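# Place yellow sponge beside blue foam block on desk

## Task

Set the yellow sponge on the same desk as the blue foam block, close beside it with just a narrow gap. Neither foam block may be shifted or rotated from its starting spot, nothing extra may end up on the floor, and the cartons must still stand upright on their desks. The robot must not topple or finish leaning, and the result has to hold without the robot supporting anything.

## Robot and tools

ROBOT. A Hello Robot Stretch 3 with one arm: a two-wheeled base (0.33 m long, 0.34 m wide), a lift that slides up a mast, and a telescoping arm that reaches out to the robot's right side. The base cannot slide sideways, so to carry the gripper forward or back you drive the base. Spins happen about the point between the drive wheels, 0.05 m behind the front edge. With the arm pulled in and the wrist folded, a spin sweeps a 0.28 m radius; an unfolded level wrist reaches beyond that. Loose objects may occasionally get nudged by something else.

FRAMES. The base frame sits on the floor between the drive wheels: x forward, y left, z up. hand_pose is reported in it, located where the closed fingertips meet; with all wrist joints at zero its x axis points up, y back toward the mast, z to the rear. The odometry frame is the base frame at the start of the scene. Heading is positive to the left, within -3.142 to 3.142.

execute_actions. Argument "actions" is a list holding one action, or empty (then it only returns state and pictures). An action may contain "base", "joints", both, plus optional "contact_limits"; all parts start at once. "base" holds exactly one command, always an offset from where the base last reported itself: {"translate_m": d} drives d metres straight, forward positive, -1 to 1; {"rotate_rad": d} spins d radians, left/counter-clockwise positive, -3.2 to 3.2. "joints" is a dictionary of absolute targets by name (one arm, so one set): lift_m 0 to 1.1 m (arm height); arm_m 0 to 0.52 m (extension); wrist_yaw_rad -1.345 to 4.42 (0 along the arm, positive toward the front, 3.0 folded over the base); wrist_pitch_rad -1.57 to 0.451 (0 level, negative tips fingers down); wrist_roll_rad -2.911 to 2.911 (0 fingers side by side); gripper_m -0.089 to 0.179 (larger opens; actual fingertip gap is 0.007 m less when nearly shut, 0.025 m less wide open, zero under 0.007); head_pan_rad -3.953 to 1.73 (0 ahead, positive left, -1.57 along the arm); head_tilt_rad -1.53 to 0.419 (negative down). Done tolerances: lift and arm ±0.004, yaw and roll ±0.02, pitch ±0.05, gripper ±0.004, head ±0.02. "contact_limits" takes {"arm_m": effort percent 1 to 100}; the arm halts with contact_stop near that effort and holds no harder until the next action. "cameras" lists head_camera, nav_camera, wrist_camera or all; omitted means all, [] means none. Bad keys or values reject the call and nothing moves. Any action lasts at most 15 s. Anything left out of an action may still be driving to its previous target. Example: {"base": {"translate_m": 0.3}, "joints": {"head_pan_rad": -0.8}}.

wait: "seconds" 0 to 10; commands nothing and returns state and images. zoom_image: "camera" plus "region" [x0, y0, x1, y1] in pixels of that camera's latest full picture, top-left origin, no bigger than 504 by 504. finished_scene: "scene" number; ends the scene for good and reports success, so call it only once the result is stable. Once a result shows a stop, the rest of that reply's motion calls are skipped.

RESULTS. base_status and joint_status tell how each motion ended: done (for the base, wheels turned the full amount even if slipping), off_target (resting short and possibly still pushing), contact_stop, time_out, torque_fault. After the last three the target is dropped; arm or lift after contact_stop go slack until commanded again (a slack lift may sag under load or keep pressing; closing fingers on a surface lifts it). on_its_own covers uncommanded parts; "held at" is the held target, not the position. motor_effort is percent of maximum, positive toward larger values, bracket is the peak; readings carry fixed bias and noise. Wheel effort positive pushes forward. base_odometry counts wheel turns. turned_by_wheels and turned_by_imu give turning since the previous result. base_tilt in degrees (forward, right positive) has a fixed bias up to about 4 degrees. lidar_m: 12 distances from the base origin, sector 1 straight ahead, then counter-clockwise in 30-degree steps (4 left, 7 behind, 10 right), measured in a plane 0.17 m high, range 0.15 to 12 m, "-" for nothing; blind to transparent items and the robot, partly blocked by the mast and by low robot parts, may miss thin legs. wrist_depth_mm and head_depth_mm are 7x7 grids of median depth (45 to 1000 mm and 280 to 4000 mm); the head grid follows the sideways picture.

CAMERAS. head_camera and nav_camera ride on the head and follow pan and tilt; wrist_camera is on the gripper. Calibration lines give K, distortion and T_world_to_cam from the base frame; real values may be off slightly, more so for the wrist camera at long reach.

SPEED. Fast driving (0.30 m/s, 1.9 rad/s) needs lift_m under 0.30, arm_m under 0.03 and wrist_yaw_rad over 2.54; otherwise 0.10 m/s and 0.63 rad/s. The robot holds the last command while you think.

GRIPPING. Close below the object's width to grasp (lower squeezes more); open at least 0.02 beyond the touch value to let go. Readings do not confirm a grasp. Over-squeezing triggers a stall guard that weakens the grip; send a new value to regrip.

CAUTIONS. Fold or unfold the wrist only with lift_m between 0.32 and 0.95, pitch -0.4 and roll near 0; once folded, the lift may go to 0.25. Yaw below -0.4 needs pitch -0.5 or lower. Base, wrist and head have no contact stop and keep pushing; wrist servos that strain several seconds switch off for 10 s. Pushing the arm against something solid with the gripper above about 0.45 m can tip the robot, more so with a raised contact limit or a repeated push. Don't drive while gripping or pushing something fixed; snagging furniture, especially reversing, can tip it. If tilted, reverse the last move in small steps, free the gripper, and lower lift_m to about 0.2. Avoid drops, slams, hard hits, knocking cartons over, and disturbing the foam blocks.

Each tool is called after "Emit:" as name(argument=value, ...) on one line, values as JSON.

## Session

Emit:
execute_actions(actions=[])

Scene clock: 0.00 s.
base_odometry: x=+0.000 y=+0.000 heading=+0.000 (m, m, rad; odometry frame)
turned_by_wheels: +0.000 (rad since the last result)
turned_by_imu: +0.000 (rad since the last result)
base_tilt: forward=-1.3 right=-0.9 (deg)
lidar_m: 2.04 1.66 1.88 1.39 1.63 2.42 2.30 2.03 2.06 1.65 1.76 1.74
head_depth_mm: 1951 1971 1988 2015 1377 2047 2040 / 1942 1955 1995 2010 1381 2042 2045 / 1949 1968 1981 1997 1384 2027 2021 / 1951 1967 1965 1970 1381 2036 2043 / 1947 1966 1975 1964 1392 2042 2035 / 1943 1953 1978 2007 1548 2034 2045 / 1945 1962 1972 2004 1745 2033 1918
base_status: not commanded
joint_positions: lift_m=+0.564 arm_m=+0.000 wrist_yaw_rad=+2.900 wrist_pitch_rad=-0.468 wrist_roll_rad=-0.005 gripper_m=+0.037 head_pan_rad=-0.016 head_tilt_rad=-0.008
joint_status: not commanded
motor_effort: left_wheel=-1 right_wheel=+0 lift_m=+33 arm_m=+0 wrist_yaw_rad=+1 wrist_pitch_rad=+5 wrist_roll_rad=+1 gripper_m=+1 head_pan_rad=+0 head_tilt_rad=+2 (%)
hand_pose: x=+0.0309 y=+0.0669 z=+0.5659 quat_wxyz=(+0.246, +0.701, +0.081, +0.665) (m; base frame)
wrist_depth_mm: - - - - - - - / - - - - - - - / - - - - - - - / - - - - - - - / 991 968 - 923 942 869 888 / 844 808 - 793 753 780 756 / 719 710 704 683 682 664 663
pictures: head_camera (sideways: a quarter turn clockwise sets it upright), nav_camera (sideways: a quarter turn counterclockwise sets it upright), wrist_camera
camera_calibration (this result's frames):
head_camera: T_world_to_cam=[[-0.0583308, 0.0131737, -0.99821, 1.32301], [-0.0201423, 0.999694, 0.0143703, -0.0129469], [0.998094, 0.0209445, -0.0580476, 0.0275122], [0, 0, 0, 1]] pos_world=[0.0494517, -0.00506217, 1.32242]
nav_camera: T_world_to_cam=[[0.0294028, 0.0224526, 0.999315, -1.26351], [0.0197185, -0.999566, 0.0218781, 0.0247981], [0.999373, 0.0190618, -0.0298328, -0.0102987], [0, 0, 0, 1]] pos_world=[0.046954, 0.0533528, 1.2618]
wrist_camera: T_world_to_cam=[[0.97167, -0.232607, -0.0418496, 0.0173077], [-0.17888, -0.608076, -0.773464, 0.509014], [0.154466, 0.759037, -0.632458, 0.466162], [0, 0, 0, 1]] pos_world=[0.00222875, -0.0402899, 0.689256]
Images, in order (width x height): head_camera 896x504, nav_camera 672x504, wrist_camera 644x364.

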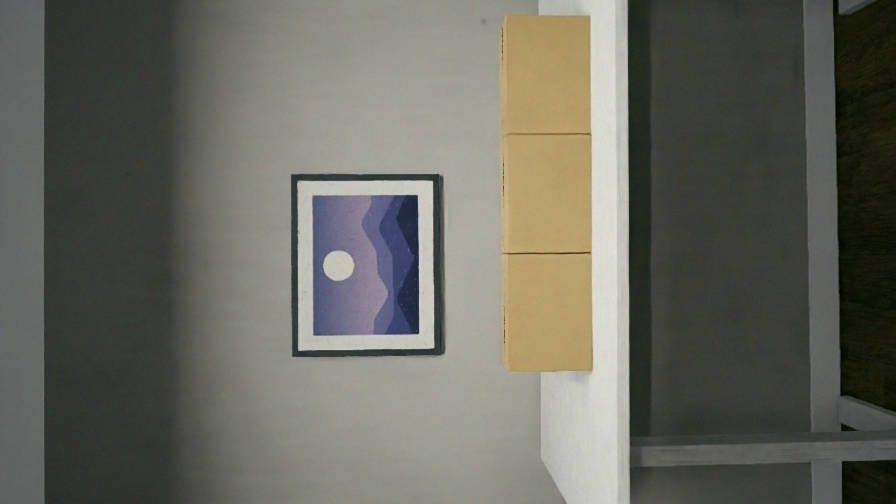

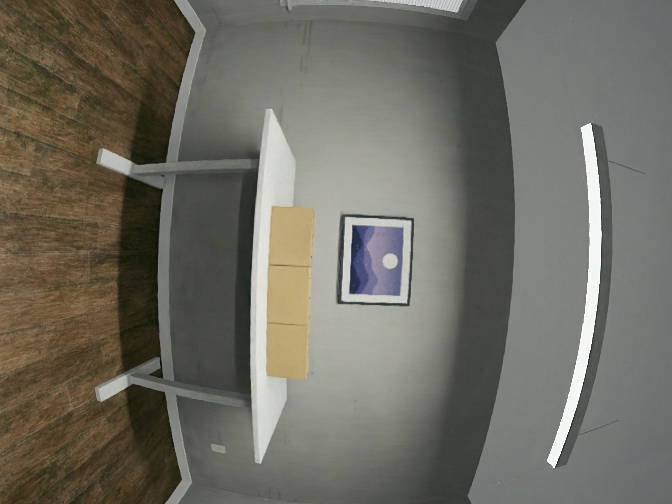

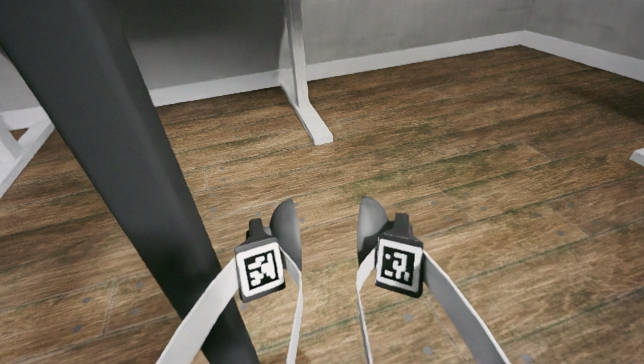

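Emit:
execute_actions(actions=[{"joints":{"head_pan_rad":-1.6,"head_tilt_rad":-0.5,"lift_m":0.43,"wrist_pitch_rad":-0.4}}], cameras=["head_camera","nav_camera"])

Emit:
execute_actions(actions=[{"joints":{"head_pan_rad":-3.2,"lift_m":0.29}}], cameras=["head_camera","nav_camera"])

Scene clock: 2.17 s.
base_odometry: x=+0.000 y=+0.000 heading=+0.000 (m, m, rad; odometry frame)
turned_by_wheels: +0.000 (rad since the last result)
turned_by_imu: +0.000 (rad since the last result)
base_tilt: forward=-1.4 right=-1.0 (deg)
lidar_m: 2.04 1.66 1.88 1.38 1.63 2.41 2.30 2.04 2.07 1.65 1.76 1.73
head_depth_mm: 1680 1840 2021 2218 1797 1512 1270 / 1668 1820 2027 2205 1853 1532 1269 / 1643 1793 1977 2216 1901 1527 1278 / 1604 1715 1897 2130 1922 1535 1281 / 1597 1720 1885 2132 1939 1542 1283 / 1608 1710 1889 2124 1925 1542 1284 / 1600 1733 1836 2044 1940 1552 1281
base_status: not commanded
joint_positions: lift_m=+0.430 arm_m=+0.000 wrist_yaw_rad=+2.900 wrist_pitch_rad=-0.421 wrist_roll_rad=-0.005 gripper_m=+0.037 head_pan_rad=-1.593 head_tilt_rad=-0.494
joint_status: all done
motor_effort: left_wheel=-1(1) right_wheel=+0(0) lift_m=+21(29) arm_m=+0(0) wrist_yaw_rad=+0(0) wrist_pitch_rad=+8(9) wrist_roll_rad=+1(0) gripper_m=+0(0) head_pan_rad=-5(49) head_tilt_rad=-3(22) (%)
hand_pose: x=+0.0324 y=+0.0730 z=+0.4424 quat_wxyz=(+0.230, +0.702, +0.064, +0.670) (m; base frame)
wrist_depth_mm: - - - - - - - / - - - - - - - / - - - - - - - / - - - 979 936 936 924 / 860 801 850 807 795 745 753 / 712 685 - 666 638 641 630 / 601 597 606 570 580 554 545
pictures: head_camera (sideways: a quarter turn clockwise sets it upright), nav_camera (sideways: a quarter turn counterclockwise sets it upright)
camera_calibration (this result's frames):
head_camera: T_world_to_cam=[[0.0236332, 0.51735, -0.855448, 1.13605], [0.999559, 0.00318316, 0.0295396, -0.0389017], [0.0180053, -0.855768, -0.517046, 0.630871], [0, 0, 0, 1]] pos_world=[0.000677008, -0.0477329, 1.29917]
nav_camera: T_world_to_cam=[[0.0120821, -0.492565, 0.870192, -1.0947], [-0.999802, -0.0197267, 0.00271556, 0.0559726], [0.0158284, -0.870052, -0.492705, 0.598142], [0, 0, 0, 1]] pos_world=[0.0597201, -0.0176917, 1.24715]
Images, in order (width x height): head_camera 896x504, nav_camera 672x504.

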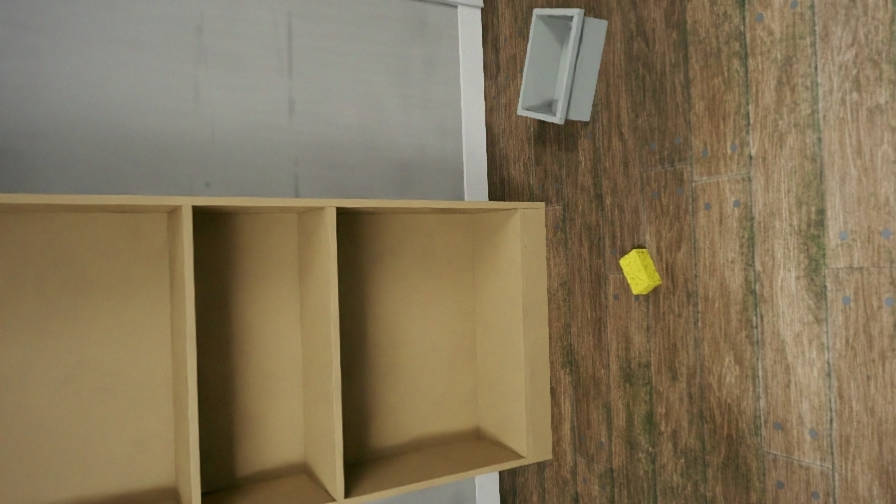

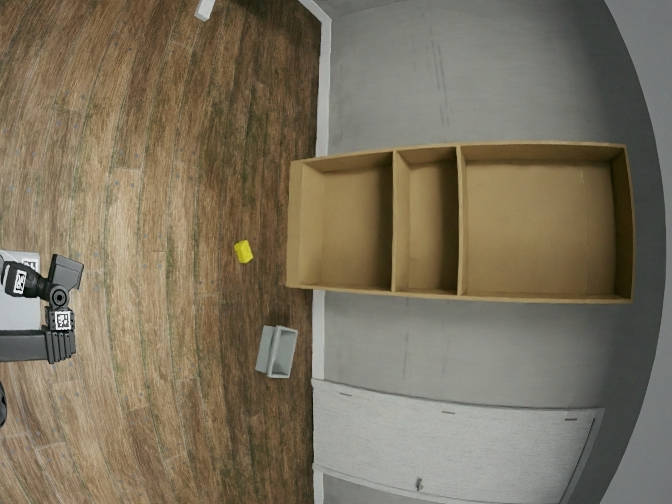

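Scene clock: 4.27 s.
base_odometry: x=+0.000 y=+0.000 heading=+0.000 (m, m, rad; odometry frame)
turned_by_wheels: +0.000 (rad since the last result)
turned_by_imu: +0.000 (rad since the last result)
base_tilt: forward=-1.3 right=-1.0 (deg)
lidar_m: 2.04 1.66 1.88 1.38 1.63 2.41 2.30 2.04 2.07 1.65 1.76 1.73
head_depth_mm: 2352 2563 2841 2531 1888 1527 1266 / 2331 2540 2824 2551 1902 1529 1271 / 2326 2508 2451 2474 1914 1534 1278 / 2323 2480 2783 2576 1915 1534 1276 / 2295 2443 2249 2565 1924 1536 1279 / 2285 2435 2098 2465 1927 1541 1284 / 2267 2455 2322 2506 1946 1554 1290
base_status: not commanded
joint_positions: lift_m=+0.290 arm_m=+0.000 wrist_yaw_rad=+2.900 wrist_pitch_rad=-0.420 wrist_roll_rad=-0.005 gripper_m=+0.037 head_pan_rad=-3.193 head_tilt_rad=-0.494
joint_status: all done
motor_effort: left_wheel=-1(1) right_wheel=+0(0) lift_m=+21(22) arm_m=-1(0) wrist_yaw_rad=-1(0) wrist_pitch_rad=+7(8) wrist_roll_rad=+0(0) gripper_m=+1(1) head_pan_rad=-5(49) head_tilt_rad=-2(3) (%)
hand_pose: x=+0.0324 y=+0.0731 z=+0.3026 quat_wxyz=(+0.230, +0.702, +0.064, +0.671) (m; base frame)
wrist_depth_mm: - - - - - - - / - - - - - - - / - - 997 965 917 894 864 / 792 - 767 725 715 702 693 / 632 610 627 598 586 569 557 / 525 523 - 504 481 486 475 / 462 - - - 422 419 412
pictures: head_camera (sideways: a quarter turn clockwise sets it upright), nav_camera (sideways: a quarter turn counterclockwise sets it upright)
camera_calibration (this result's frames):
head_camera: T_world_to_cam=[[0.516632, -0.0387414, -0.855331, 1.13289], [-0.0260154, -0.999225, 0.0295453, -0.0326531], [-0.855812, 0.00698774, -0.517239, 0.636452], [0, 0, 0, 1]] pos_world=[-0.0414536, 0.00681463, 1.29916]
nav_camera: T_world_to_cam=[[-0.492903, 0.00231766, 0.870081, -1.09147], [0.00947878, 0.999951, 0.00270616, 0.0498282], [-0.870032, 0.00958118, -0.492901, 0.6038], [0, 0, 0, 1]] pos_world=[-0.0131377, -0.0530812, 1.24715]
Images, in order (width x height): head_camera 896x504, nav_camera 672x504.

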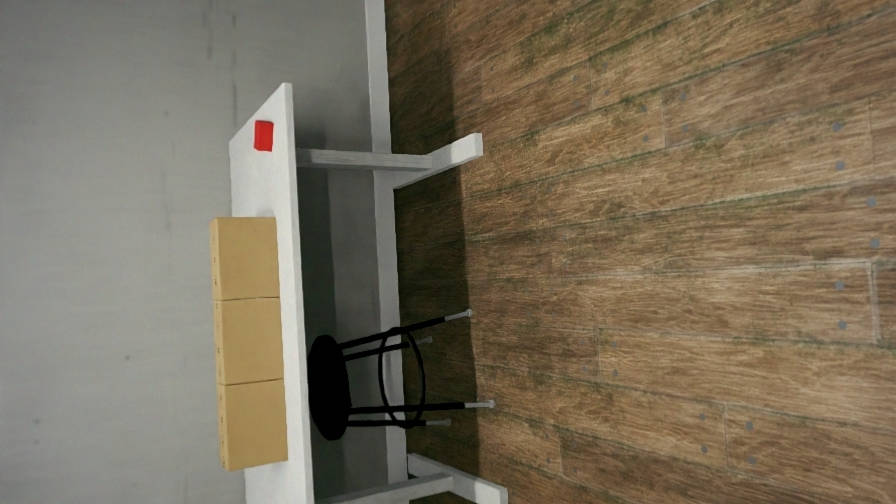

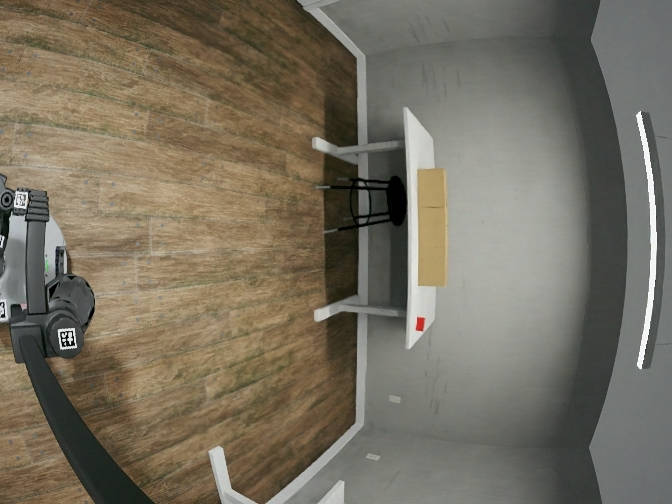

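Emit:
execute_actions(actions=[{"base":{"rotate_rad":-1.012},"joints":{"head_pan_rad":-1.6,"head_tilt_rad":-0.95}}], cameras=[])

Emit:
execute_actions(actions=[{"base":{"translate_m":1.0}}], cameras=[])

Emit:
execute_actions(actions=[{"base":{"translate_m":0.1},"joints":{"lift_m":0.32,"arm_m":0.2,"wrist_yaw_rad":0,"gripper_m":0.14}}], cameras=["head_camera","wrist_camera"])

Scene clock: 6.50 s.
base_odometry: x=+0.000 y=+0.000 heading=-1.012 (m, m, rad; odometry frame)
turned_by_wheels: -1.012 (rad since the last result)
turned_by_imu: -0.997 (rad since the last result)
base_tilt: forward=-1.2 right=-1.0 (deg)
lidar_m: 1.76 1.73 2.04 1.66 1.85 1.38 1.62 2.49 2.03 2.35 2.05 1.65
head_depth_mm: 2361 2051 1748 1517 1345 1207 1104 / 2389 2060 1763 1529 1356 1206 - / 2553 2086 1765 1528 1356 1225 - / 2547 2087 1774 1546 1369 1245 1105 / 2596 2124 1792 1541 1374 1221 1106 / 2521 2123 1787 1567 1369 1227 1108 / 2395 2144 1807 1569 1375 1230 1113
base_status: done
joint_positions: lift_m=+0.290 arm_m=+0.000 wrist_yaw_rad=+2.900 wrist_pitch_rad=-0.420 wrist_roll_rad=-0.005 gripper_m=+0.037 head_pan_rad=-1.607 head_tilt_rad=-0.939
joint_status: all done
motor_effort: left_wheel=+1(13) right_wheel=-1(5) lift_m=+22(22) arm_m=+0(1) wrist_yaw_rad=-1(0) wrist_pitch_rad=+8(7) wrist_roll_rad=+0(0) gripper_m=+1(0) head_pan_rad=+3(47) head_tilt_rad=-5(22) (%)
hand_pose: x=+0.0324 y=+0.0730 z=+0.3026 quat_wxyz=(+0.230, +0.702, +0.064, +0.671) (m; base frame)
wrist_depth_mm: - - - - - - - / - - - - - - - / - - - 922 916 918 893 / 788 - 766 742 740 714 691 / 635 610 634 595 589 580 564 / 534 520 - 497 480 482 475 / 453 - - - 424 417 415
pictures: none
No camera images: the call's "cameras" was empty. Leave "cameras" out to get every camera's image.

Scene clock: 11.60 s.
base_odometry: x=+0.530 y=-0.848 heading=-1.012 (m, m, rad; odometry frame)
turned_by_wheels: +0.000 (rad since the last result)
turned_by_imu: +0.004 (rad since the last result)
base_tilt: forward=-1.4 right=-1.0 (deg)
lidar_m: 1.13 1.54 1.08 1.61 2.19 2.22 2.61 3.03 2.71 1.58 1.00 0.80
head_depth_mm: 2513 2048 1746 1525 1339 1212 1106 / 2533 2087 1751 1528 1354 1214 - / 2376 2099 1720 1540 1348 1220 - / 2005 2097 1713 1546 1356 1236 1107 / 1697 1949 1792 1545 1368 1224 1105 / 1496 1679 1752 1505 1373 1228 1112 / 1325 1128 1321 1443 1359 1226 1112
base_status: done
joint_positions: lift_m=+0.290 arm_m=+0.000 wrist_yaw_rad=+2.900 wrist_pitch_rad=-0.420 wrist_roll_rad=-0.005 gripper_m=+0.037 head_pan_rad=-1.607 head_tilt_rad=-0.939
joint_status: not commanded
motor_effort: left_wheel=+0(13) right_wheel=-1(4) lift_m=+22(22) arm_m=+0(0) wrist_yaw_rad=-1(0) wrist_pitch_rad=+7(7) wrist_roll_rad=+0(0) gripper_m=+1(0) head_pan_rad=+4(3) head_tilt_rad=-4(4) (%)
hand_pose: x=+0.0324 y=+0.0730 z=+0.3026 quat_wxyz=(+0.230, +0.702, +0.064, +0.671) (m; base frame)
wrist_depth_mm: - - - - - - - / - - - - - - - / - - 997 944 925 888 870 / 802 - 753 732 711 681 685 / 632 609 631 598 591 578 561 / 534 518 - 499 478 475 474 / 463 - - - 420 415 410
pictures: none
No camera images: the call's "cameras" was empty. Leave "cameras" out to get every camera's image.

Scene clock: 14.30 s.
base_odometry: x=+0.583 y=-0.933 heading=-1.012 (m, m, rad; odometry frame)
turned_by_wheels: +0.000 (rad since the last result)
turned_by_imu: +0.000 (rad since the last result)
base_tilt: forward=-1.4 right=-0.9 (deg)
lidar_m: 1.04 1.42 1.04 1.55 2.12 2.31 2.72 3.12 2.58 0.98 0.97 0.70
head_depth_mm: 2512 2045 1752 1522 1342 1204 1102 / 2528 2066 1756 1532 1372 1210 - / 2270 2084 1688 1535 1397 1212 - / 1850 2011 1737 1539 1336 1217 1120 / 1578 1816 1794 1515 1366 1227 1108 / 1377 1467 1314 1467 1372 1227 1112 / 881 978 1370 1443 1321 1236 1112
base_status: done
joint_positions: lift_m=+0.320 arm_m=+0.200 wrist_yaw_rad=+0.002 wrist_pitch_rad=-0.419 wrist_roll_rad=-0.005 gripper_m=+0.140 head_pan_rad=-1.607 head_tilt_rad=-0.939
joint_status: all done
motor_effort: left_wheel=+0(13) right_wheel=-1(5) lift_m=+44(47) arm_m=+3(3) wrist_yaw_rad=-2(4) wrist_pitch_rad=+7(8) wrist_roll_rad=+1(1) gripper_m=+1(84) head_pan_rad=+3(4) head_tilt_rad=-4(4) (%)
hand_pose: x=-0.0211 y=-0.5688 z=+0.3320 quat_wxyz=(+0.694, +0.148, -0.690, -0.146) (m; base frame)
wrist_depth_mm: 525 784 - - - - - / 583 541 - - - - - / 637 601 - 879 903 944 949 / 633 623 827 748 784 749 732 / 530 547 640 634 631 629 606 / 473 - 544 542 523 496 507 / 464 480 468 467 454 445 447
pictures: head_camera (sideways: a quarter turn clockwise sets it upright), wrist_camera
camera_calibration (this result's frames):
head_camera: T_world_to_cam=[[0.0420899, 0.834638, -0.549189, 0.73681], [0.998966, -0.025701, 0.0375015, -0.0492439], [0.0171855, -0.550199, -0.834856, 1.04423], [0, 0, 0, 1]] pos_world=[0.000235093, -0.0416996, 1.27828]
wrist_camera: T_world_to_cam=[[-0.999078, -0.0111041, -0.041463, -0.00545888], [0.0267262, 0.594949, -0.803319, 0.630742], [0.0335885, -0.803686, -0.594104, -0.095359], [0, 0, 0, 1]] pos_world=[-0.0191082, -0.451959, 0.449807]
Images, in order (width x height): head_camera 896x504, wrist_camera 644x364.

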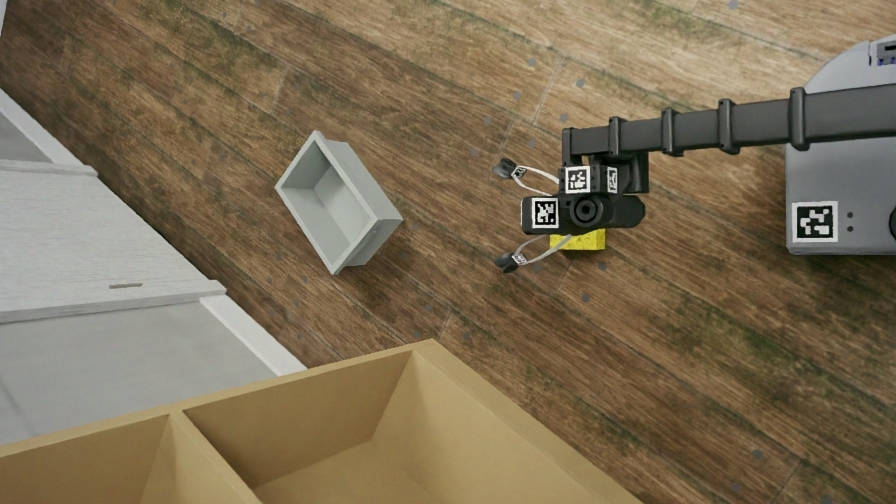

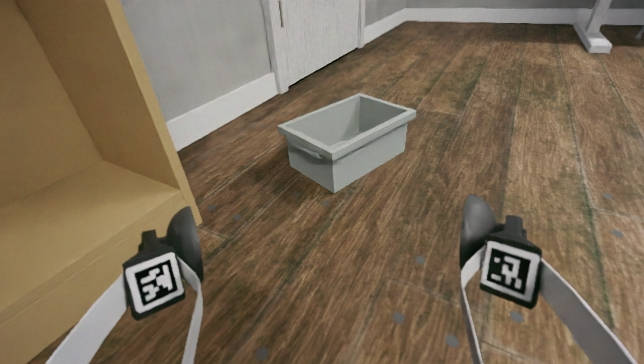

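Emit:
execute_actions(actions=[{"base":{"translate_m":0.035},"joints":{"lift_m":0.19,"arm_m":0.28,"wrist_pitch_rad":-1.0}}], cameras=["wrist_camera"])

Scene clock: 17.20 s.
base_odometry: x=+0.602 y=-0.962 heading=-1.012 (m, m, rad; odometry frame)
turned_by_wheels: +0.000 (rad since the last result)
turned_by_imu: +0.000 (rad since the last result)
base_tilt: forward=-1.4 right=-0.9 (deg)
lidar_m: 1.01 1.38 1.03 1.54 2.09 2.34 2.74 3.16 2.78 0.96 0.96 0.67
head_depth_mm: 2511 2053 1750 1517 1342 1205 1105 / 2458 2059 1719 1527 1352 1211 - / 2188 2074 1709 1533 1400 1213 - / 1794 1977 1781 1543 1359 1216 1122 / 1536 1761 1775 1515 1364 1225 1107 / 1295 1080 1322 1455 1370 1223 1112 / 906 980 1343 1415 1316 1235 1114
base_status: done
joint_positions: lift_m=+0.190 arm_m=+0.280 wrist_yaw_rad=+0.001 wrist_pitch_rad=-1.005 wrist_roll_rad=-0.005 gripper_m=+0.140 head_pan_rad=-1.607 head_tilt_rad=-0.939
joint_status: all done
motor_effort: left_wheel=+0(6) right_wheel=-1(2) lift_m=+22(39) arm_m=+3(3) wrist_yaw_rad=-1(3) wrist_pitch_rad=+2(7) wrist_roll_rad=+0(0) gripper_m=+1(0) head_pan_rad=+3(4) head_tilt_rad=-4(4) (%)
hand_pose: x=-0.0215 y=-0.5415 z=+0.0998 quat_wxyz=(+0.621, +0.342, -0.618, -0.340) (m; base frame)
wrist_depth_mm: 358 362 359 350 346 339 332 / 339 334 331 327 319 317 311 / 316 309 309 302 297 293 288 / 295 292 288 237 280 276 271 / 276 276 272 221 262 261 255 / 260 - 254 214 247 243 244 / 248 243 240 238 234 232 230
pictures: wrist_camera
camera_calibration (this result's frames):
wrist_camera: T_world_to_cam=[[-0.999114, 0.0148031, -0.0393935, -0.001388], [0.0273448, 0.939905, -0.340338, 0.568623], [0.0319881, -0.341114, -0.939478, 0.073595], [0, 0, 0, 1]] pos_world=[-0.0192898, -0.509327, 0.26261]
Images, in order (width x height): wrist_camera 644x364.

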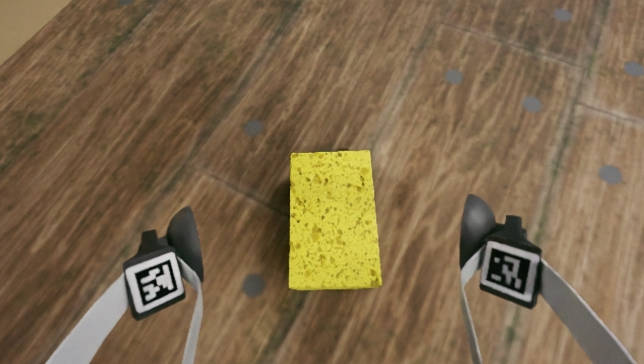

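Emit:
execute_actions(actions=[{"joints":{"lift_m":0.114,"arm_m":0.29,"gripper_m":0.11,"wrist_yaw_rad":0.04}}], cameras=["wrist_camera"])

Emit:
execute_actions(actions=[{"joints":{"gripper_m":0.015}}], cameras=["wrist_camera"])

Scene clock: 18.87 s.
base_odometry: x=+0.602 y=-0.962 heading=-1.012 (m, m, rad; odometry frame)
turned_by_wheels: +0.000 (rad since the last result)
turned_by_imu: +0.000 (rad since the last result)
base_tilt: forward=-1.5 right=-0.9 (deg)
lidar_m: 1.01 1.38 1.02 1.54 2.09 2.34 2.75 3.14 2.78 0.96 0.96 0.67
head_depth_mm: 2495 2050 1749 1514 1348 1209 1104 / 2467 2072 1722 1531 1353 1215 - / 2191 2078 1707 1539 1409 1216 - / 1790 1993 1766 1531 1362 1227 1122 / 1530 1754 1781 1508 1365 1226 1107 / 1297 1077 1320 1456 1374 1222 1109 / 905 977 1345 1418 1311 1234 1117
base_status: not commanded
joint_positions: lift_m=+0.114 arm_m=+0.290 wrist_yaw_rad=+0.038 wrist_pitch_rad=-1.006 wrist_roll_rad=-0.005 gripper_m=+0.110 head_pan_rad=-1.607 head_tilt_rad=-0.939
joint_status: all done
motor_effort: left_wheel=+0(1) right_wheel=-1(1) lift_m=+22(22) arm_m=+3(4) wrist_yaw_rad=+2(3) wrist_pitch_rad=+2(2) wrist_roll_rad=+0(1) gripper_m=+0(81) head_pan_rad=+3(3) head_tilt_rad=-4(4) (%)
hand_pose: x=-0.0172 y=-0.5513 z=+0.0238 quat_wxyz=(+0.627, +0.353, -0.611, -0.329) (m; base frame)
wrist_depth_mm: 260 257 252 248 246 239 237 / 240 237 235 232 226 223 219 / 224 220 217 163 207 209 207 / 209 208 204 152 194 195 193 / 197 193 193 143 145 185 182 / 184 183 179 136 172 172 172 / 174 172 170 169 168 165 164
pictures: wrist_camera
camera_calibration (this result's frames):
wrist_camera: T_world_to_cam=[[-0.99898, -0.022068, -0.0393857, -0.0202552], [-0.00737494, 0.940441, -0.339876, 0.551537], [0.0445403, -0.339239, -0.939645, -0.0000810219], [0, 0, 0, 1]] pos_world=[-0.0161634, -0.519162, 0.18658]
Images, in order (width x height): wrist_camera 644x364.

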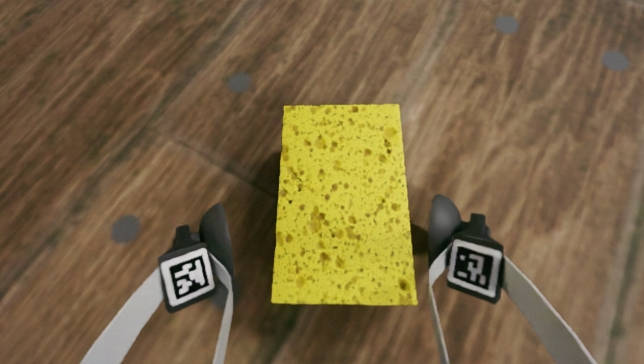

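Scene clock: 20.30 s.
base_odometry: x=+0.602 y=-0.962 heading=-1.012 (m, m, rad; odometry frame)
turned_by_wheels: +0.000 (rad since the last result)
turned_by_imu: +0.000 (rad since the last result)
base_tilt: forward=-1.4 right=-0.8 (deg)
lidar_m: 1.01 1.38 1.03 1.54 2.09 2.34 2.75 3.16 2.78 0.96 0.96 0.67
head_depth_mm: 2514 2052 1739 1512 1344 1210 1107 / 2502 2071 1722 1535 1344 1213 - / 2186 2075 1702 1529 1402 1214 - / 1786 1995 1787 1541 1373 1217 1118 / 1537 1758 1774 1512 1368 1223 1103 / 1303 1080 1319 1455 1367 1220 1112 / 905 976 1348 1419 1315 1234 1112
base_status: not commanded
joint_positions: lift_m=+0.114 arm_m=+0.290 wrist_yaw_rad=+0.038 wrist_pitch_rad=-1.006 wrist_roll_rad=-0.005 gripper_m=+0.016 head_pan_rad=-1.607 head_tilt_rad=-0.939
joint_status: all done
motor_effort: left_wheel=+0(1) right_wheel=-1(1) lift_m=+21(21) arm_m=+3(3) wrist_yaw_rad=+1(2) wrist_pitch_rad=+2(2) wrist_roll_rad=+0(0) gripper_m=-16(90) head_pan_rad=+3(3) head_tilt_rad=-4(4) (%)
hand_pose: x=-0.0172 y=-0.5513 z=+0.0238 quat_wxyz=(+0.627, +0.353, -0.611, -0.329) (m; base frame)
wrist_depth_mm: 259 258 253 249 243 240 234 / 240 238 236 231 227 224 220 / 223 221 218 160 208 209 206 / 208 207 202 149 196 195 195 / 196 193 192 141 141 185 182 / 184 183 176 134 172 174 172 / 174 173 170 168 167 166 164
pictures: wrist_camera
camera_calibration (this result's frames):
wrist_camera: T_world_to_cam=[[-0.99898, -0.0220685, -0.0393858, -0.0202554], [-0.0073754, 0.940441, -0.339876, 0.551537], [0.0445406, -0.339239, -0.939645, -0.0000810067], [0, 0, 0, 1]] pos_world=[-0.0161634, -0.519162, 0.18658]
Images, in order (width x height): wrist_camera 644x364.

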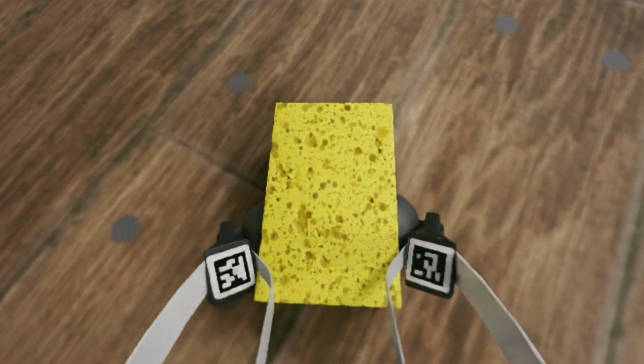

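Emit:
execute_actions(actions=[{"joints":{"lift_m":0.17}}], cameras=[])

Emit:
execute_actions(actions=[{"base":{"rotate_rad":0.616},"joints":{"lift_m":0.295,"arm_m":0.02,"wrist_pitch_rad":-0.35,"wrist_yaw_rad":2.6,"head_pan_rad":-3.0,"head_tilt_rad":-0.5}}], cameras=["nav_camera","wrist_camera"])

Emit:
execute_actions(actions=[{"base":{"translate_m":-1.0}}], cameras=[])

Emit:
execute_actions(actions=[{"base":{"translate_m":-1.0},"joints":{"head_pan_rad":-2.7}}], cameras=["nav_camera","head_camera"])

Scene clock: 22.03 s.
base_odometry: x=+0.602 y=-0.962 heading=-1.012 (m, m, rad; odometry frame)
turned_by_wheels: +0.000 (rad since the last result)
turned_by_imu: +0.000 (rad since the last result)
base_tilt: forward=-1.5 right=-1.0 (deg)
lidar_m: 1.01 1.38 1.03 1.54 2.09 2.34 2.75 3.14 2.78 0.96 0.96 0.67
head_depth_mm: 2493 2059 1758 1526 1342 1205 1106 / 2463 2075 1727 1530 1360 1209 - / 2184 2087 1707 1534 1402 1214 - / 1792 1997 1775 1541 1363 1213 1119 / 1544 1756 1776 1511 1369 1223 1108 / 1296 1075 1323 1449 1370 1226 1110 / 907 977 1340 1411 1315 1236 1110
base_status: not commanded
joint_positions: lift_m=+0.170 arm_m=+0.290 wrist_yaw_rad=+0.038 wrist_pitch_rad=-1.007 wrist_roll_rad=-0.005 gripper_m=+0.016 head_pan_rad=-1.607 head_tilt_rad=-0.939
joint_status: all done
motor_effort: left_wheel=+0(0) right_wheel=-1(1) lift_m=+44(49) arm_m=+3(3) wrist_yaw_rad=+2(2) wrist_pitch_rad=+2(3) wrist_roll_rad=+0(0) gripper_m=-16(16) head_pan_rad=+3(3) head_tilt_rad=-4(4) (%)
hand_pose: x=-0.0172 y=-0.5511 z=+0.0789 quat_wxyz=(+0.627, +0.354, -0.611, -0.329) (m; base frame)
wrist_depth_mm: 338 332 327 322 316 312 305 / 312 308 305 300 295 287 283 / 290 287 282 160 268 272 267 / 272 264 262 150 252 253 250 / 253 250 249 141 141 238 236 / 239 238 229 134 221 226 224 / 225 224 220 218 217 215 211
pictures: none
No camera images: the call's "cameras" was empty. Leave "cameras" out to get every camera's image.

Scene clock: 25.23 s.
base_odometry: x=+0.602 y=-0.962 heading=-0.396 (m, m, rad; odometry frame)
turned_by_wheels: +0.616 (rad since the last result)
turned_by_imu: +0.609 (rad since the last result)
base_tilt: forward=-1.4 right=-0.9 (deg)
lidar_m: 1.51 1.03 1.58 1.77 2.78 2.74 2.77 2.78 0.96 0.94 0.67 1.04
head_depth_mm: 3116 3353 3556 2455 1860 1508 1255 / 3029 3182 3370 2458 1891 1509 1261 / 2926 2597 3423 2473 1883 1506 1266 / 2851 2534 3050 2498 1902 1524 1261 / 2813 2946 3208 2521 1900 1522 1266 / 2750 2903 3236 2519 1901 1532 1278 / 2677 2900 3102 2553 1904 1529 1274
base_status: done
joint_positions: lift_m=+0.295 arm_m=+0.020 wrist_yaw_rad=+2.598 wrist_pitch_rad=-0.371 wrist_roll_rad=-0.005 gripper_m=+0.016 head_pan_rad=-2.993 head_tilt_rad=-0.507
joint_status: all done
motor_effort: left_wheel=-3(9) right_wheel=+2(6) lift_m=+45(48) arm_m=-4(2) wrist_yaw_rad=+2(3) wrist_pitch_rad=+8(9) wrist_roll_rad=+0(0) gripper_m=-16(17) head_pan_rad=-5(49) head_tilt_rad=+2(21) (%)
hand_pose: x=+0.0977 y=+0.0315 z=+0.3180 quat_wxyz=(+0.313, +0.703, -0.060, +0.636) (m; base frame)
wrist_depth_mm: - - - - - - - / - - - - - - - / - - - 161 979 - 947 / 881 850 839 150 752 753 727 / 690 672 658 141 141 617 599 / 580 549 505 134 488 508 504 / - 493 458 455 443 443 432
pictures: nav_camera (sideways: a quarter turn counterclockwise sets it upright), wrist_camera
camera_calibration (this result's frames):
nav_camera: T_world_to_cam=[[-0.495198, -0.0973619, 0.863307, -1.08263], [-0.189327, 0.981912, 0.00213873, 0.0517797], [-0.8479, -0.162388, -0.504674, 0.618983], [0, 0, 0, 1]] pos_world=[-0.0014754, -0.055734, 1.24691]
wrist_camera: T_world_to_cam=[[0.860982, -0.506982, -0.0409735, -0.0469332], [-0.311008, -0.461001, -0.831115, 0.334258], [0.402471, 0.728318, -0.55459, 0.277892], [0, 0, 0, 1]] pos_world=[0.0325223, -0.0720946, 0.43]
Images, in order (width x height): nav_camera 672x504, wrist_camera 644x364.

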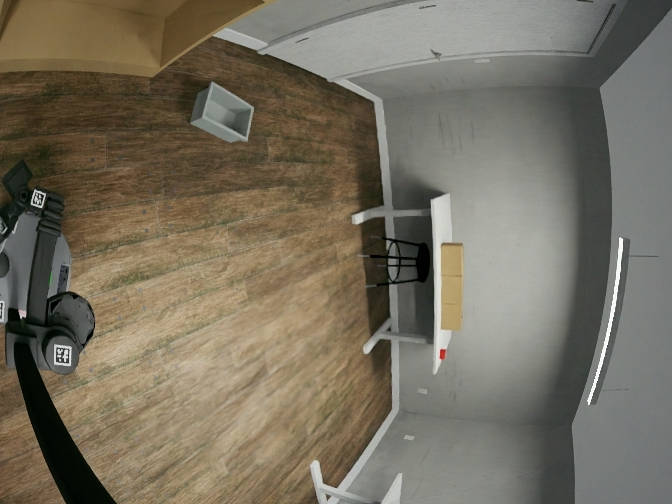

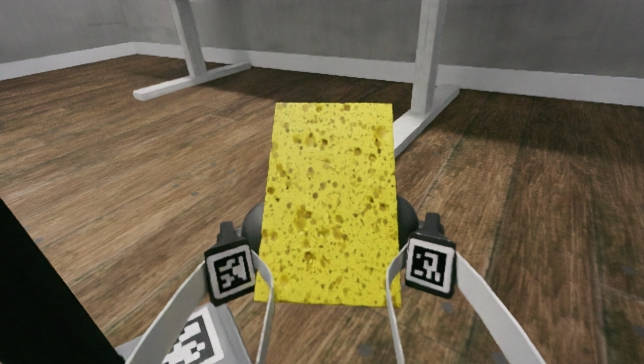

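Scene clock: 30.23 s.
base_odometry: x=-0.321 y=-0.577 heading=-0.396 (m, m, rad; odometry frame)
turned_by_wheels: +0.000 (rad since the last result)
turned_by_imu: -0.005 (rad since the last result)
base_tilt: forward=-1.4 right=-1.0 (deg)
lidar_m: 2.17 1.92 2.19 2.01 1.99 2.49 2.16 1.89 1.83 1.43 1.10 1.43
head_depth_mm: 2239 2463 2719 2464 1867 1510 1260 / 2188 2361 2229 2368 1874 1503 1264 / 2113 2266 1825 2496 1881 1520 1263 / 2077 2218 1761 2501 1890 1521 1270 / 2045 2187 1707 2397 1907 1527 1275 / 1976 2132 1675 2418 1922 1533 1277 / 1920 2099 1836 2342 1924 1532 1281
base_status: done
joint_positions: lift_m=+0.295 arm_m=+0.020 wrist_yaw_rad=+2.599 wrist_pitch_rad=-0.371 wrist_roll_rad=-0.005 gripper_m=+0.016 head_pan_rad=-2.993 head_tilt_rad=-0.506
joint_status: not commanded
motor_effort: left_wheel=-2(13) right_wheel=+1(5) lift_m=+44(44) arm_m=-4(4) wrist_yaw_rad=+1(2) wrist_pitch_rad=+8(8) wrist_roll_rad=+0(0) gripper_m=-17(16) head_pan_rad=-4(4) head_tilt_rad=+2(2) (%)
hand_pose: x=+0.0976 y=+0.0316 z=+0.3180 quat_wxyz=(+0.313, +0.703, -0.060, +0.636) (m; base frame)
wrist_depth_mm: - - - - - - - / - - - - - - - / - - - 161 976 - 968 / 900 835 845 150 748 763 749 / 697 664 666 141 141 600 597 / 582 549 508 134 484 512 501 / - 493 457 457 443 435 433
pictures: none
No camera images: the call's "cameras" was empty. Leave "cameras" out to get every camera's image.

Scene clock: 35.23 s.
base_odometry: x=-1.243 y=-0.191 heading=-0.396 (m, m, rad; odometry frame)
turned_by_wheels: +0.000 (rad since the last result)
turned_by_imu: -0.005 (rad since the last result)
base_tilt: forward=-1.4 right=-1.0 (deg)
lidar_m: 2.40 2.90 2.13 1.51 1.92 1.93 1.16 0.85 0.81 1.85 1.81 1.86
head_depth_mm: 1221 1337 1437 903 931 1503 1263 / 1228 1341 1446 902 930 1504 1262 / 1227 1344 1451 905 935 1513 1264 / 1234 1354 1454 900 904 1485 1272 / 1237 1355 1460 905 914 1530 1267 / 1244 1360 1476 906 915 1454 1271 / 1239 1363 1492 911 917 1498 1276
base_status: done
joint_positions: lift_m=+0.295 arm_m=+0.020 wrist_yaw_rad=+2.599 wrist_pitch_rad=-0.371 wrist_roll_rad=-0.005 gripper_m=+0.016 head_pan_rad=-2.707 head_tilt_rad=-0.506
joint_status: all done
motor_effort: left_wheel=-2(13) right_wheel=+1(2) lift_m=+44(44) arm_m=-4(4) wrist_yaw_rad=+2(2) wrist_pitch_rad=+8(8) wrist_roll_rad=+0(1) gripper_m=-16(16) head_pan_rad=+3(30) head_tilt_rad=+2(2) (%)
hand_pose: x=+0.0976 y=+0.0316 z=+0.3180 quat_wxyz=(+0.313, +0.703, -0.060, +0.636) (m; base frame)
wrist_depth_mm: - - - - - - - / - - - - - - - / - - - 160 987 - 949 / 888 849 819 150 738 755 740 / 711 672 661 142 141 611 593 / 584 558 502 134 489 508 499 / - 496 446 453 449 441 436
pictures: head_camera (sideways: a quarter turn clockwise sets it upright), nav_camera (sideways: a quarter turn counterclockwise sets it upright)
camera_calibration (this result's frames):
head_camera: T_world_to_cam=[[0.484623, 0.211445, -0.848782, 1.12455], [0.443194, -0.895928, 0.0298579, -0.0359219], [-0.754135, -0.390645, -0.527899, 0.649701], [0, 0, 0, 1]] pos_world=[-0.0390994, -0.0161605, 1.29855]
nav_camera: T_world_to_cam=[[-0.446803, -0.232655, 0.863851, -1.08363], [-0.458522, 0.88868, 0.00218381, 0.0533631], [-0.768196, -0.395119, -0.503742, 0.617285], [0, 0, 0, 1]] pos_world=[0.0144941, -0.0556334, 1.24693]
Images, in order (width x height): head_camera 896x504, nav_camera 672x504.

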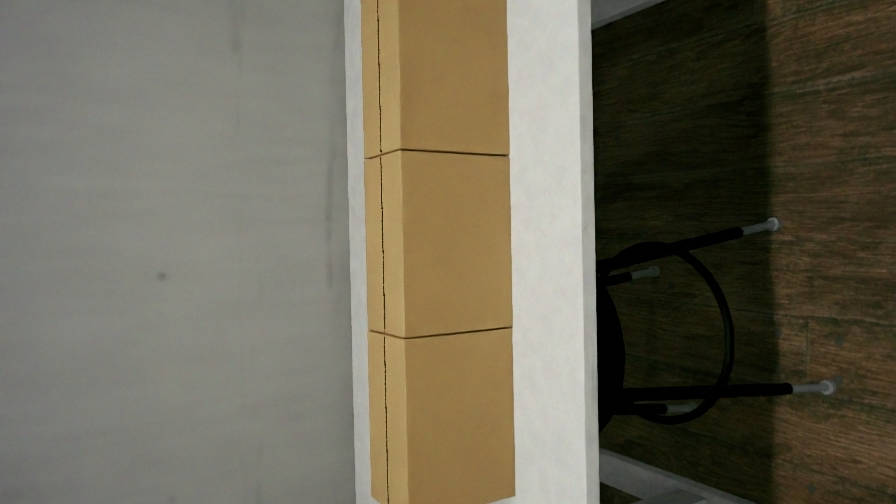

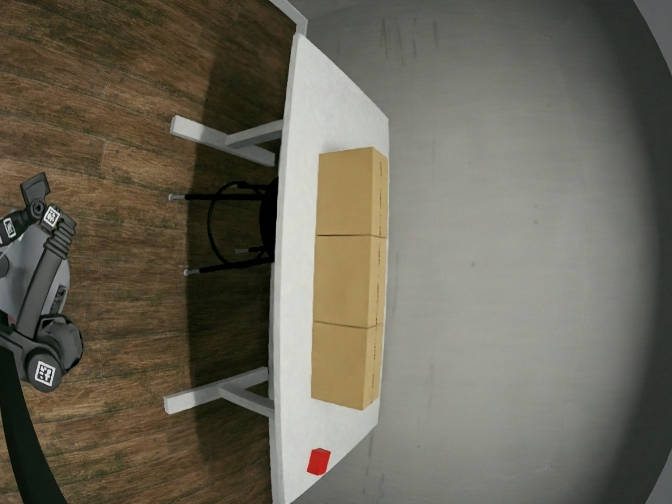

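Emit:
execute_actions(actions=[{"base":{"translate_m":-0.40},"joints":{"arm_m":0.0,"head_pan_rad":-2.4,"head_tilt_rad":-0.6}}], cameras=["nav_camera","head_camera"])

Scene clock: 38.40 s.
base_odometry: x=-1.612 y=-0.037 heading=-0.396 (m, m, rad; odometry frame)
turned_by_wheels: +0.000 (rad since the last result)
turned_by_imu: -0.002 (rad since the last result)
base_tilt: forward=-1.4 right=-1.0 (deg)
lidar_m: 2.79 3.20 2.30 1.47 1.76 1.47 0.77 1.10 0.53 0.61 1.98 2.09
head_depth_mm: 897 994 1100 959 570 612 557 / 923 1021 1134 960 583 628 571 / 950 1058 1164 663 613 630 1140 / 983 1098 1200 667 640 632 1165 / 1015 1134 1236 668 674 634 1193 / 1052 1177 1279 674 708 652 1196 / 1087 1222 1324 678 732 673 1192
base_status: done
joint_positions: lift_m=+0.295 arm_m=+0.000 wrist_yaw_rad=+2.599 wrist_pitch_rad=-0.371 wrist_roll_rad=-0.005 gripper_m=+0.016 head_pan_rad=-2.407 head_tilt_rad=-0.593
joint_status: all done
motor_effort: left_wheel=-1(13) right_wheel=+1(3) lift_m=+44(44) arm_m=-4(5) wrist_yaw_rad=+1(2) wrist_pitch_rad=+8(8) wrist_roll_rad=+0(0) gripper_m=-16(16) head_pan_rad=+3(31) head_tilt_rad=-3(11) (%)
hand_pose: x=+0.0976 y=+0.0516 z=+0.3180 quat_wxyz=(+0.313, +0.703, -0.060, +0.636) (m; base frame)
wrist_depth_mm: - - - - - - - / - - - - - - - / - - - 161 976 - 979 / 894 864 824 150 754 767 750 / 689 683 668 141 141 612 596 / 571 552 502 134 481 511 501 / - 481 478 456 447 442 431
pictures: head_camera (sideways: a quarter turn clockwise sets it upright), nav_camera (sideways: a quarter turn counterclockwise sets it upright)
camera_calibration (this result's frames):
head_camera: T_world_to_cam=[[0.453656, 0.393167, -0.79976, 1.06082], [0.686114, -0.726794, 0.0318954, -0.0400528], [-0.568721, -0.563196, -0.599472, 0.741687], [0, 0, 0, 1]] pos_world=[-0.0319549, -0.0284746, 1.2943]
nav_camera: T_world_to_cam=[[-0.412299, -0.403195, 0.816972, -1.02271], [-0.70063, 0.713523, -0.00144418, 0.0595632], [-0.582346, -0.572991, -0.576676, 0.711041], [0, 0, 0, 1]] pos_world=[0.0341397, -0.0474337, 1.24566]
Images, in order (width x height): head_camera 896x504, nav_camera 672x504.

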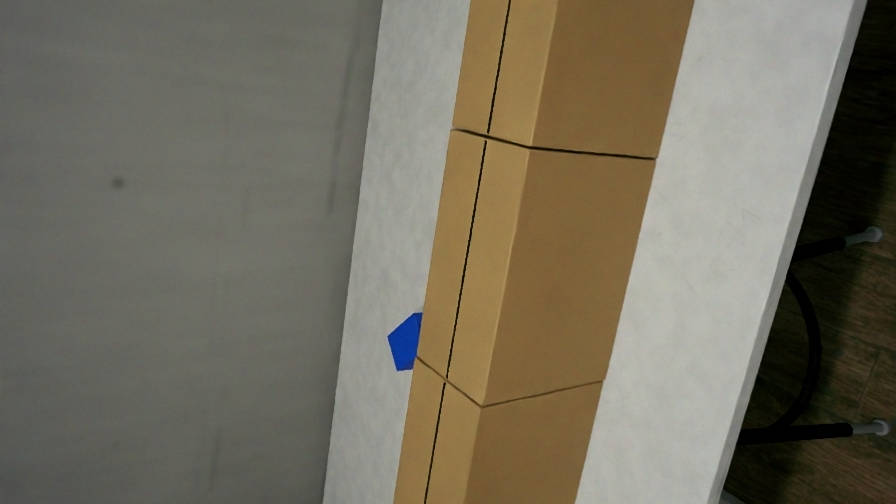

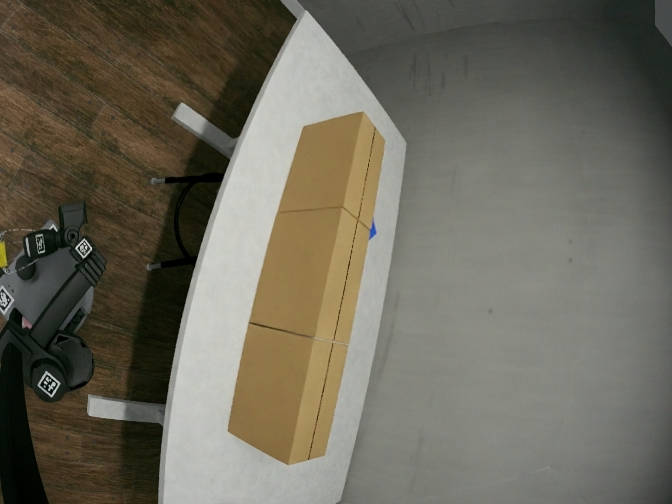

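Emit:
execute_actions(actions=[{"base":{"rotate_rad":-1.253},"joints":{"lift_m":0.89,"wrist_yaw_rad":1.9,"wrist_pitch_rad":0.1,"head_pan_rad":-1.3,"head_tilt_rad":-0.7}}], cameras=["nav_camera","head_camera"])

Scene clock: 45.23 s.
base_odometry: x=-1.612 y=-0.037 heading=-1.649 (m, m, rad; odometry frame)
turned_by_wheels: -1.253 (rad since the last result)
turned_by_imu: -1.240 (rad since the last result)
base_tilt: forward=-1.3 right=-1.0 (deg)
lidar_m: 1.98 2.00 2.21 3.20 2.30 1.47 1.74 1.76 0.77 1.10 0.53 0.62
head_depth_mm: 906 1020 1075 575 624 - - / 920 1033 1078 580 643 589 - / 936 1057 1082 594 648 604 - / 952 1082 1099 602 660 621 - / 968 1101 1100 607 669 623 - / 986 1117 1110 620 676 639 - / 1004 1145 1117 632 691 642 1150
base_status: done
joint_positions: lift_m=+0.890 arm_m=+0.000 wrist_yaw_rad=+1.901 wrist_pitch_rad=+0.075 wrist_roll_rad=-0.005 gripper_m=+0.016 head_pan_rad=-1.307 head_tilt_rad=-0.691
joint_status: all done
motor_effort: left_wheel=+2(10) right_wheel=-1(5) lift_m=+45(46) arm_m=-4(4) wrist_yaw_rad=-2(3) wrist_pitch_rad=+9(10) wrist_roll_rad=+0(0) gripper_m=-16(16) head_pan_rad=+3(46) head_tilt_rad=-3(12) (%)
hand_pose: x=+0.2220 y=-0.0619 z=+1.0236 quat_wxyz=(+0.390, +0.558, -0.431, +0.592) (m; base frame)
wrist_depth_mm: - - - - - - - / - - - - - - - / - - - 160 - - - / - - - 150 - - - / - - - 142 141 - - / - - - 134 - 773 677 / - - - - - 614 500
pictures: head_camera (sideways: a quarter turn clockwise sets it upright), nav_camera (sideways: a quarter turn counterclockwise sets it upright)
camera_calibration (this result's frames):
head_camera: T_world_to_cam=[[-0.164437, 0.65566, -0.736934, 0.982701], [0.959745, 0.278818, 0.0339138, -0.0443454], [0.227706, -0.701692, -0.675114, 0.835224], [0, 0, 0, 1]] pos_world=[0.0139667, -0.0458829, 1.28956]
nav_camera: T_world_to_cam=[[0.192601, -0.62509, 0.756417, -0.947468], [-0.953744, -0.30057, -0.00554187, 0.0664415], [0.230821, -0.720361, -0.654066, 0.806756], [0, 0, 0, 1]] pos_world=[0.0596353, 0.00887201, 1.24472]
Images, in order (width x height): head_camera 896x504, nav_camera 672x504.

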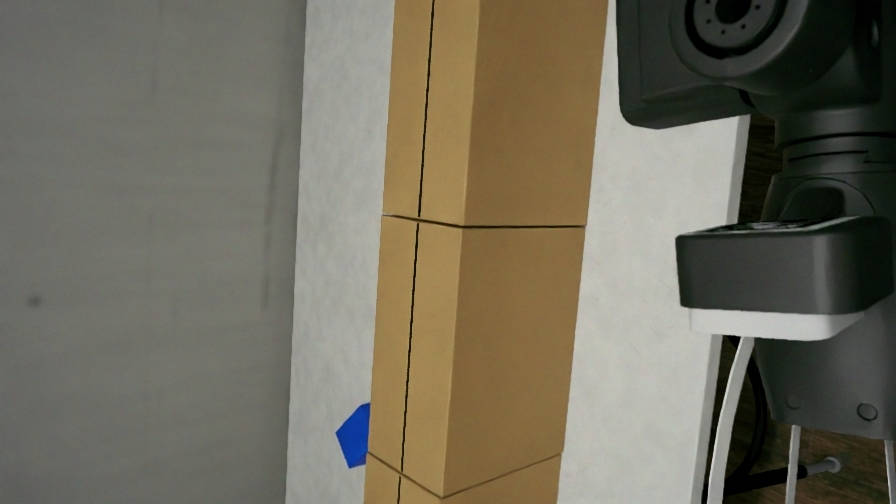

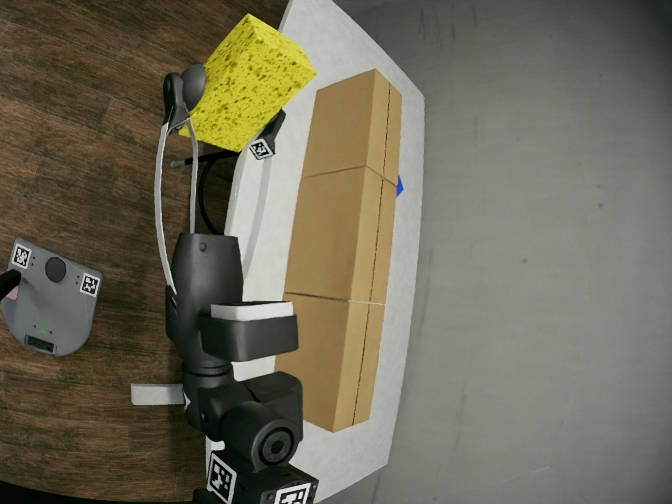

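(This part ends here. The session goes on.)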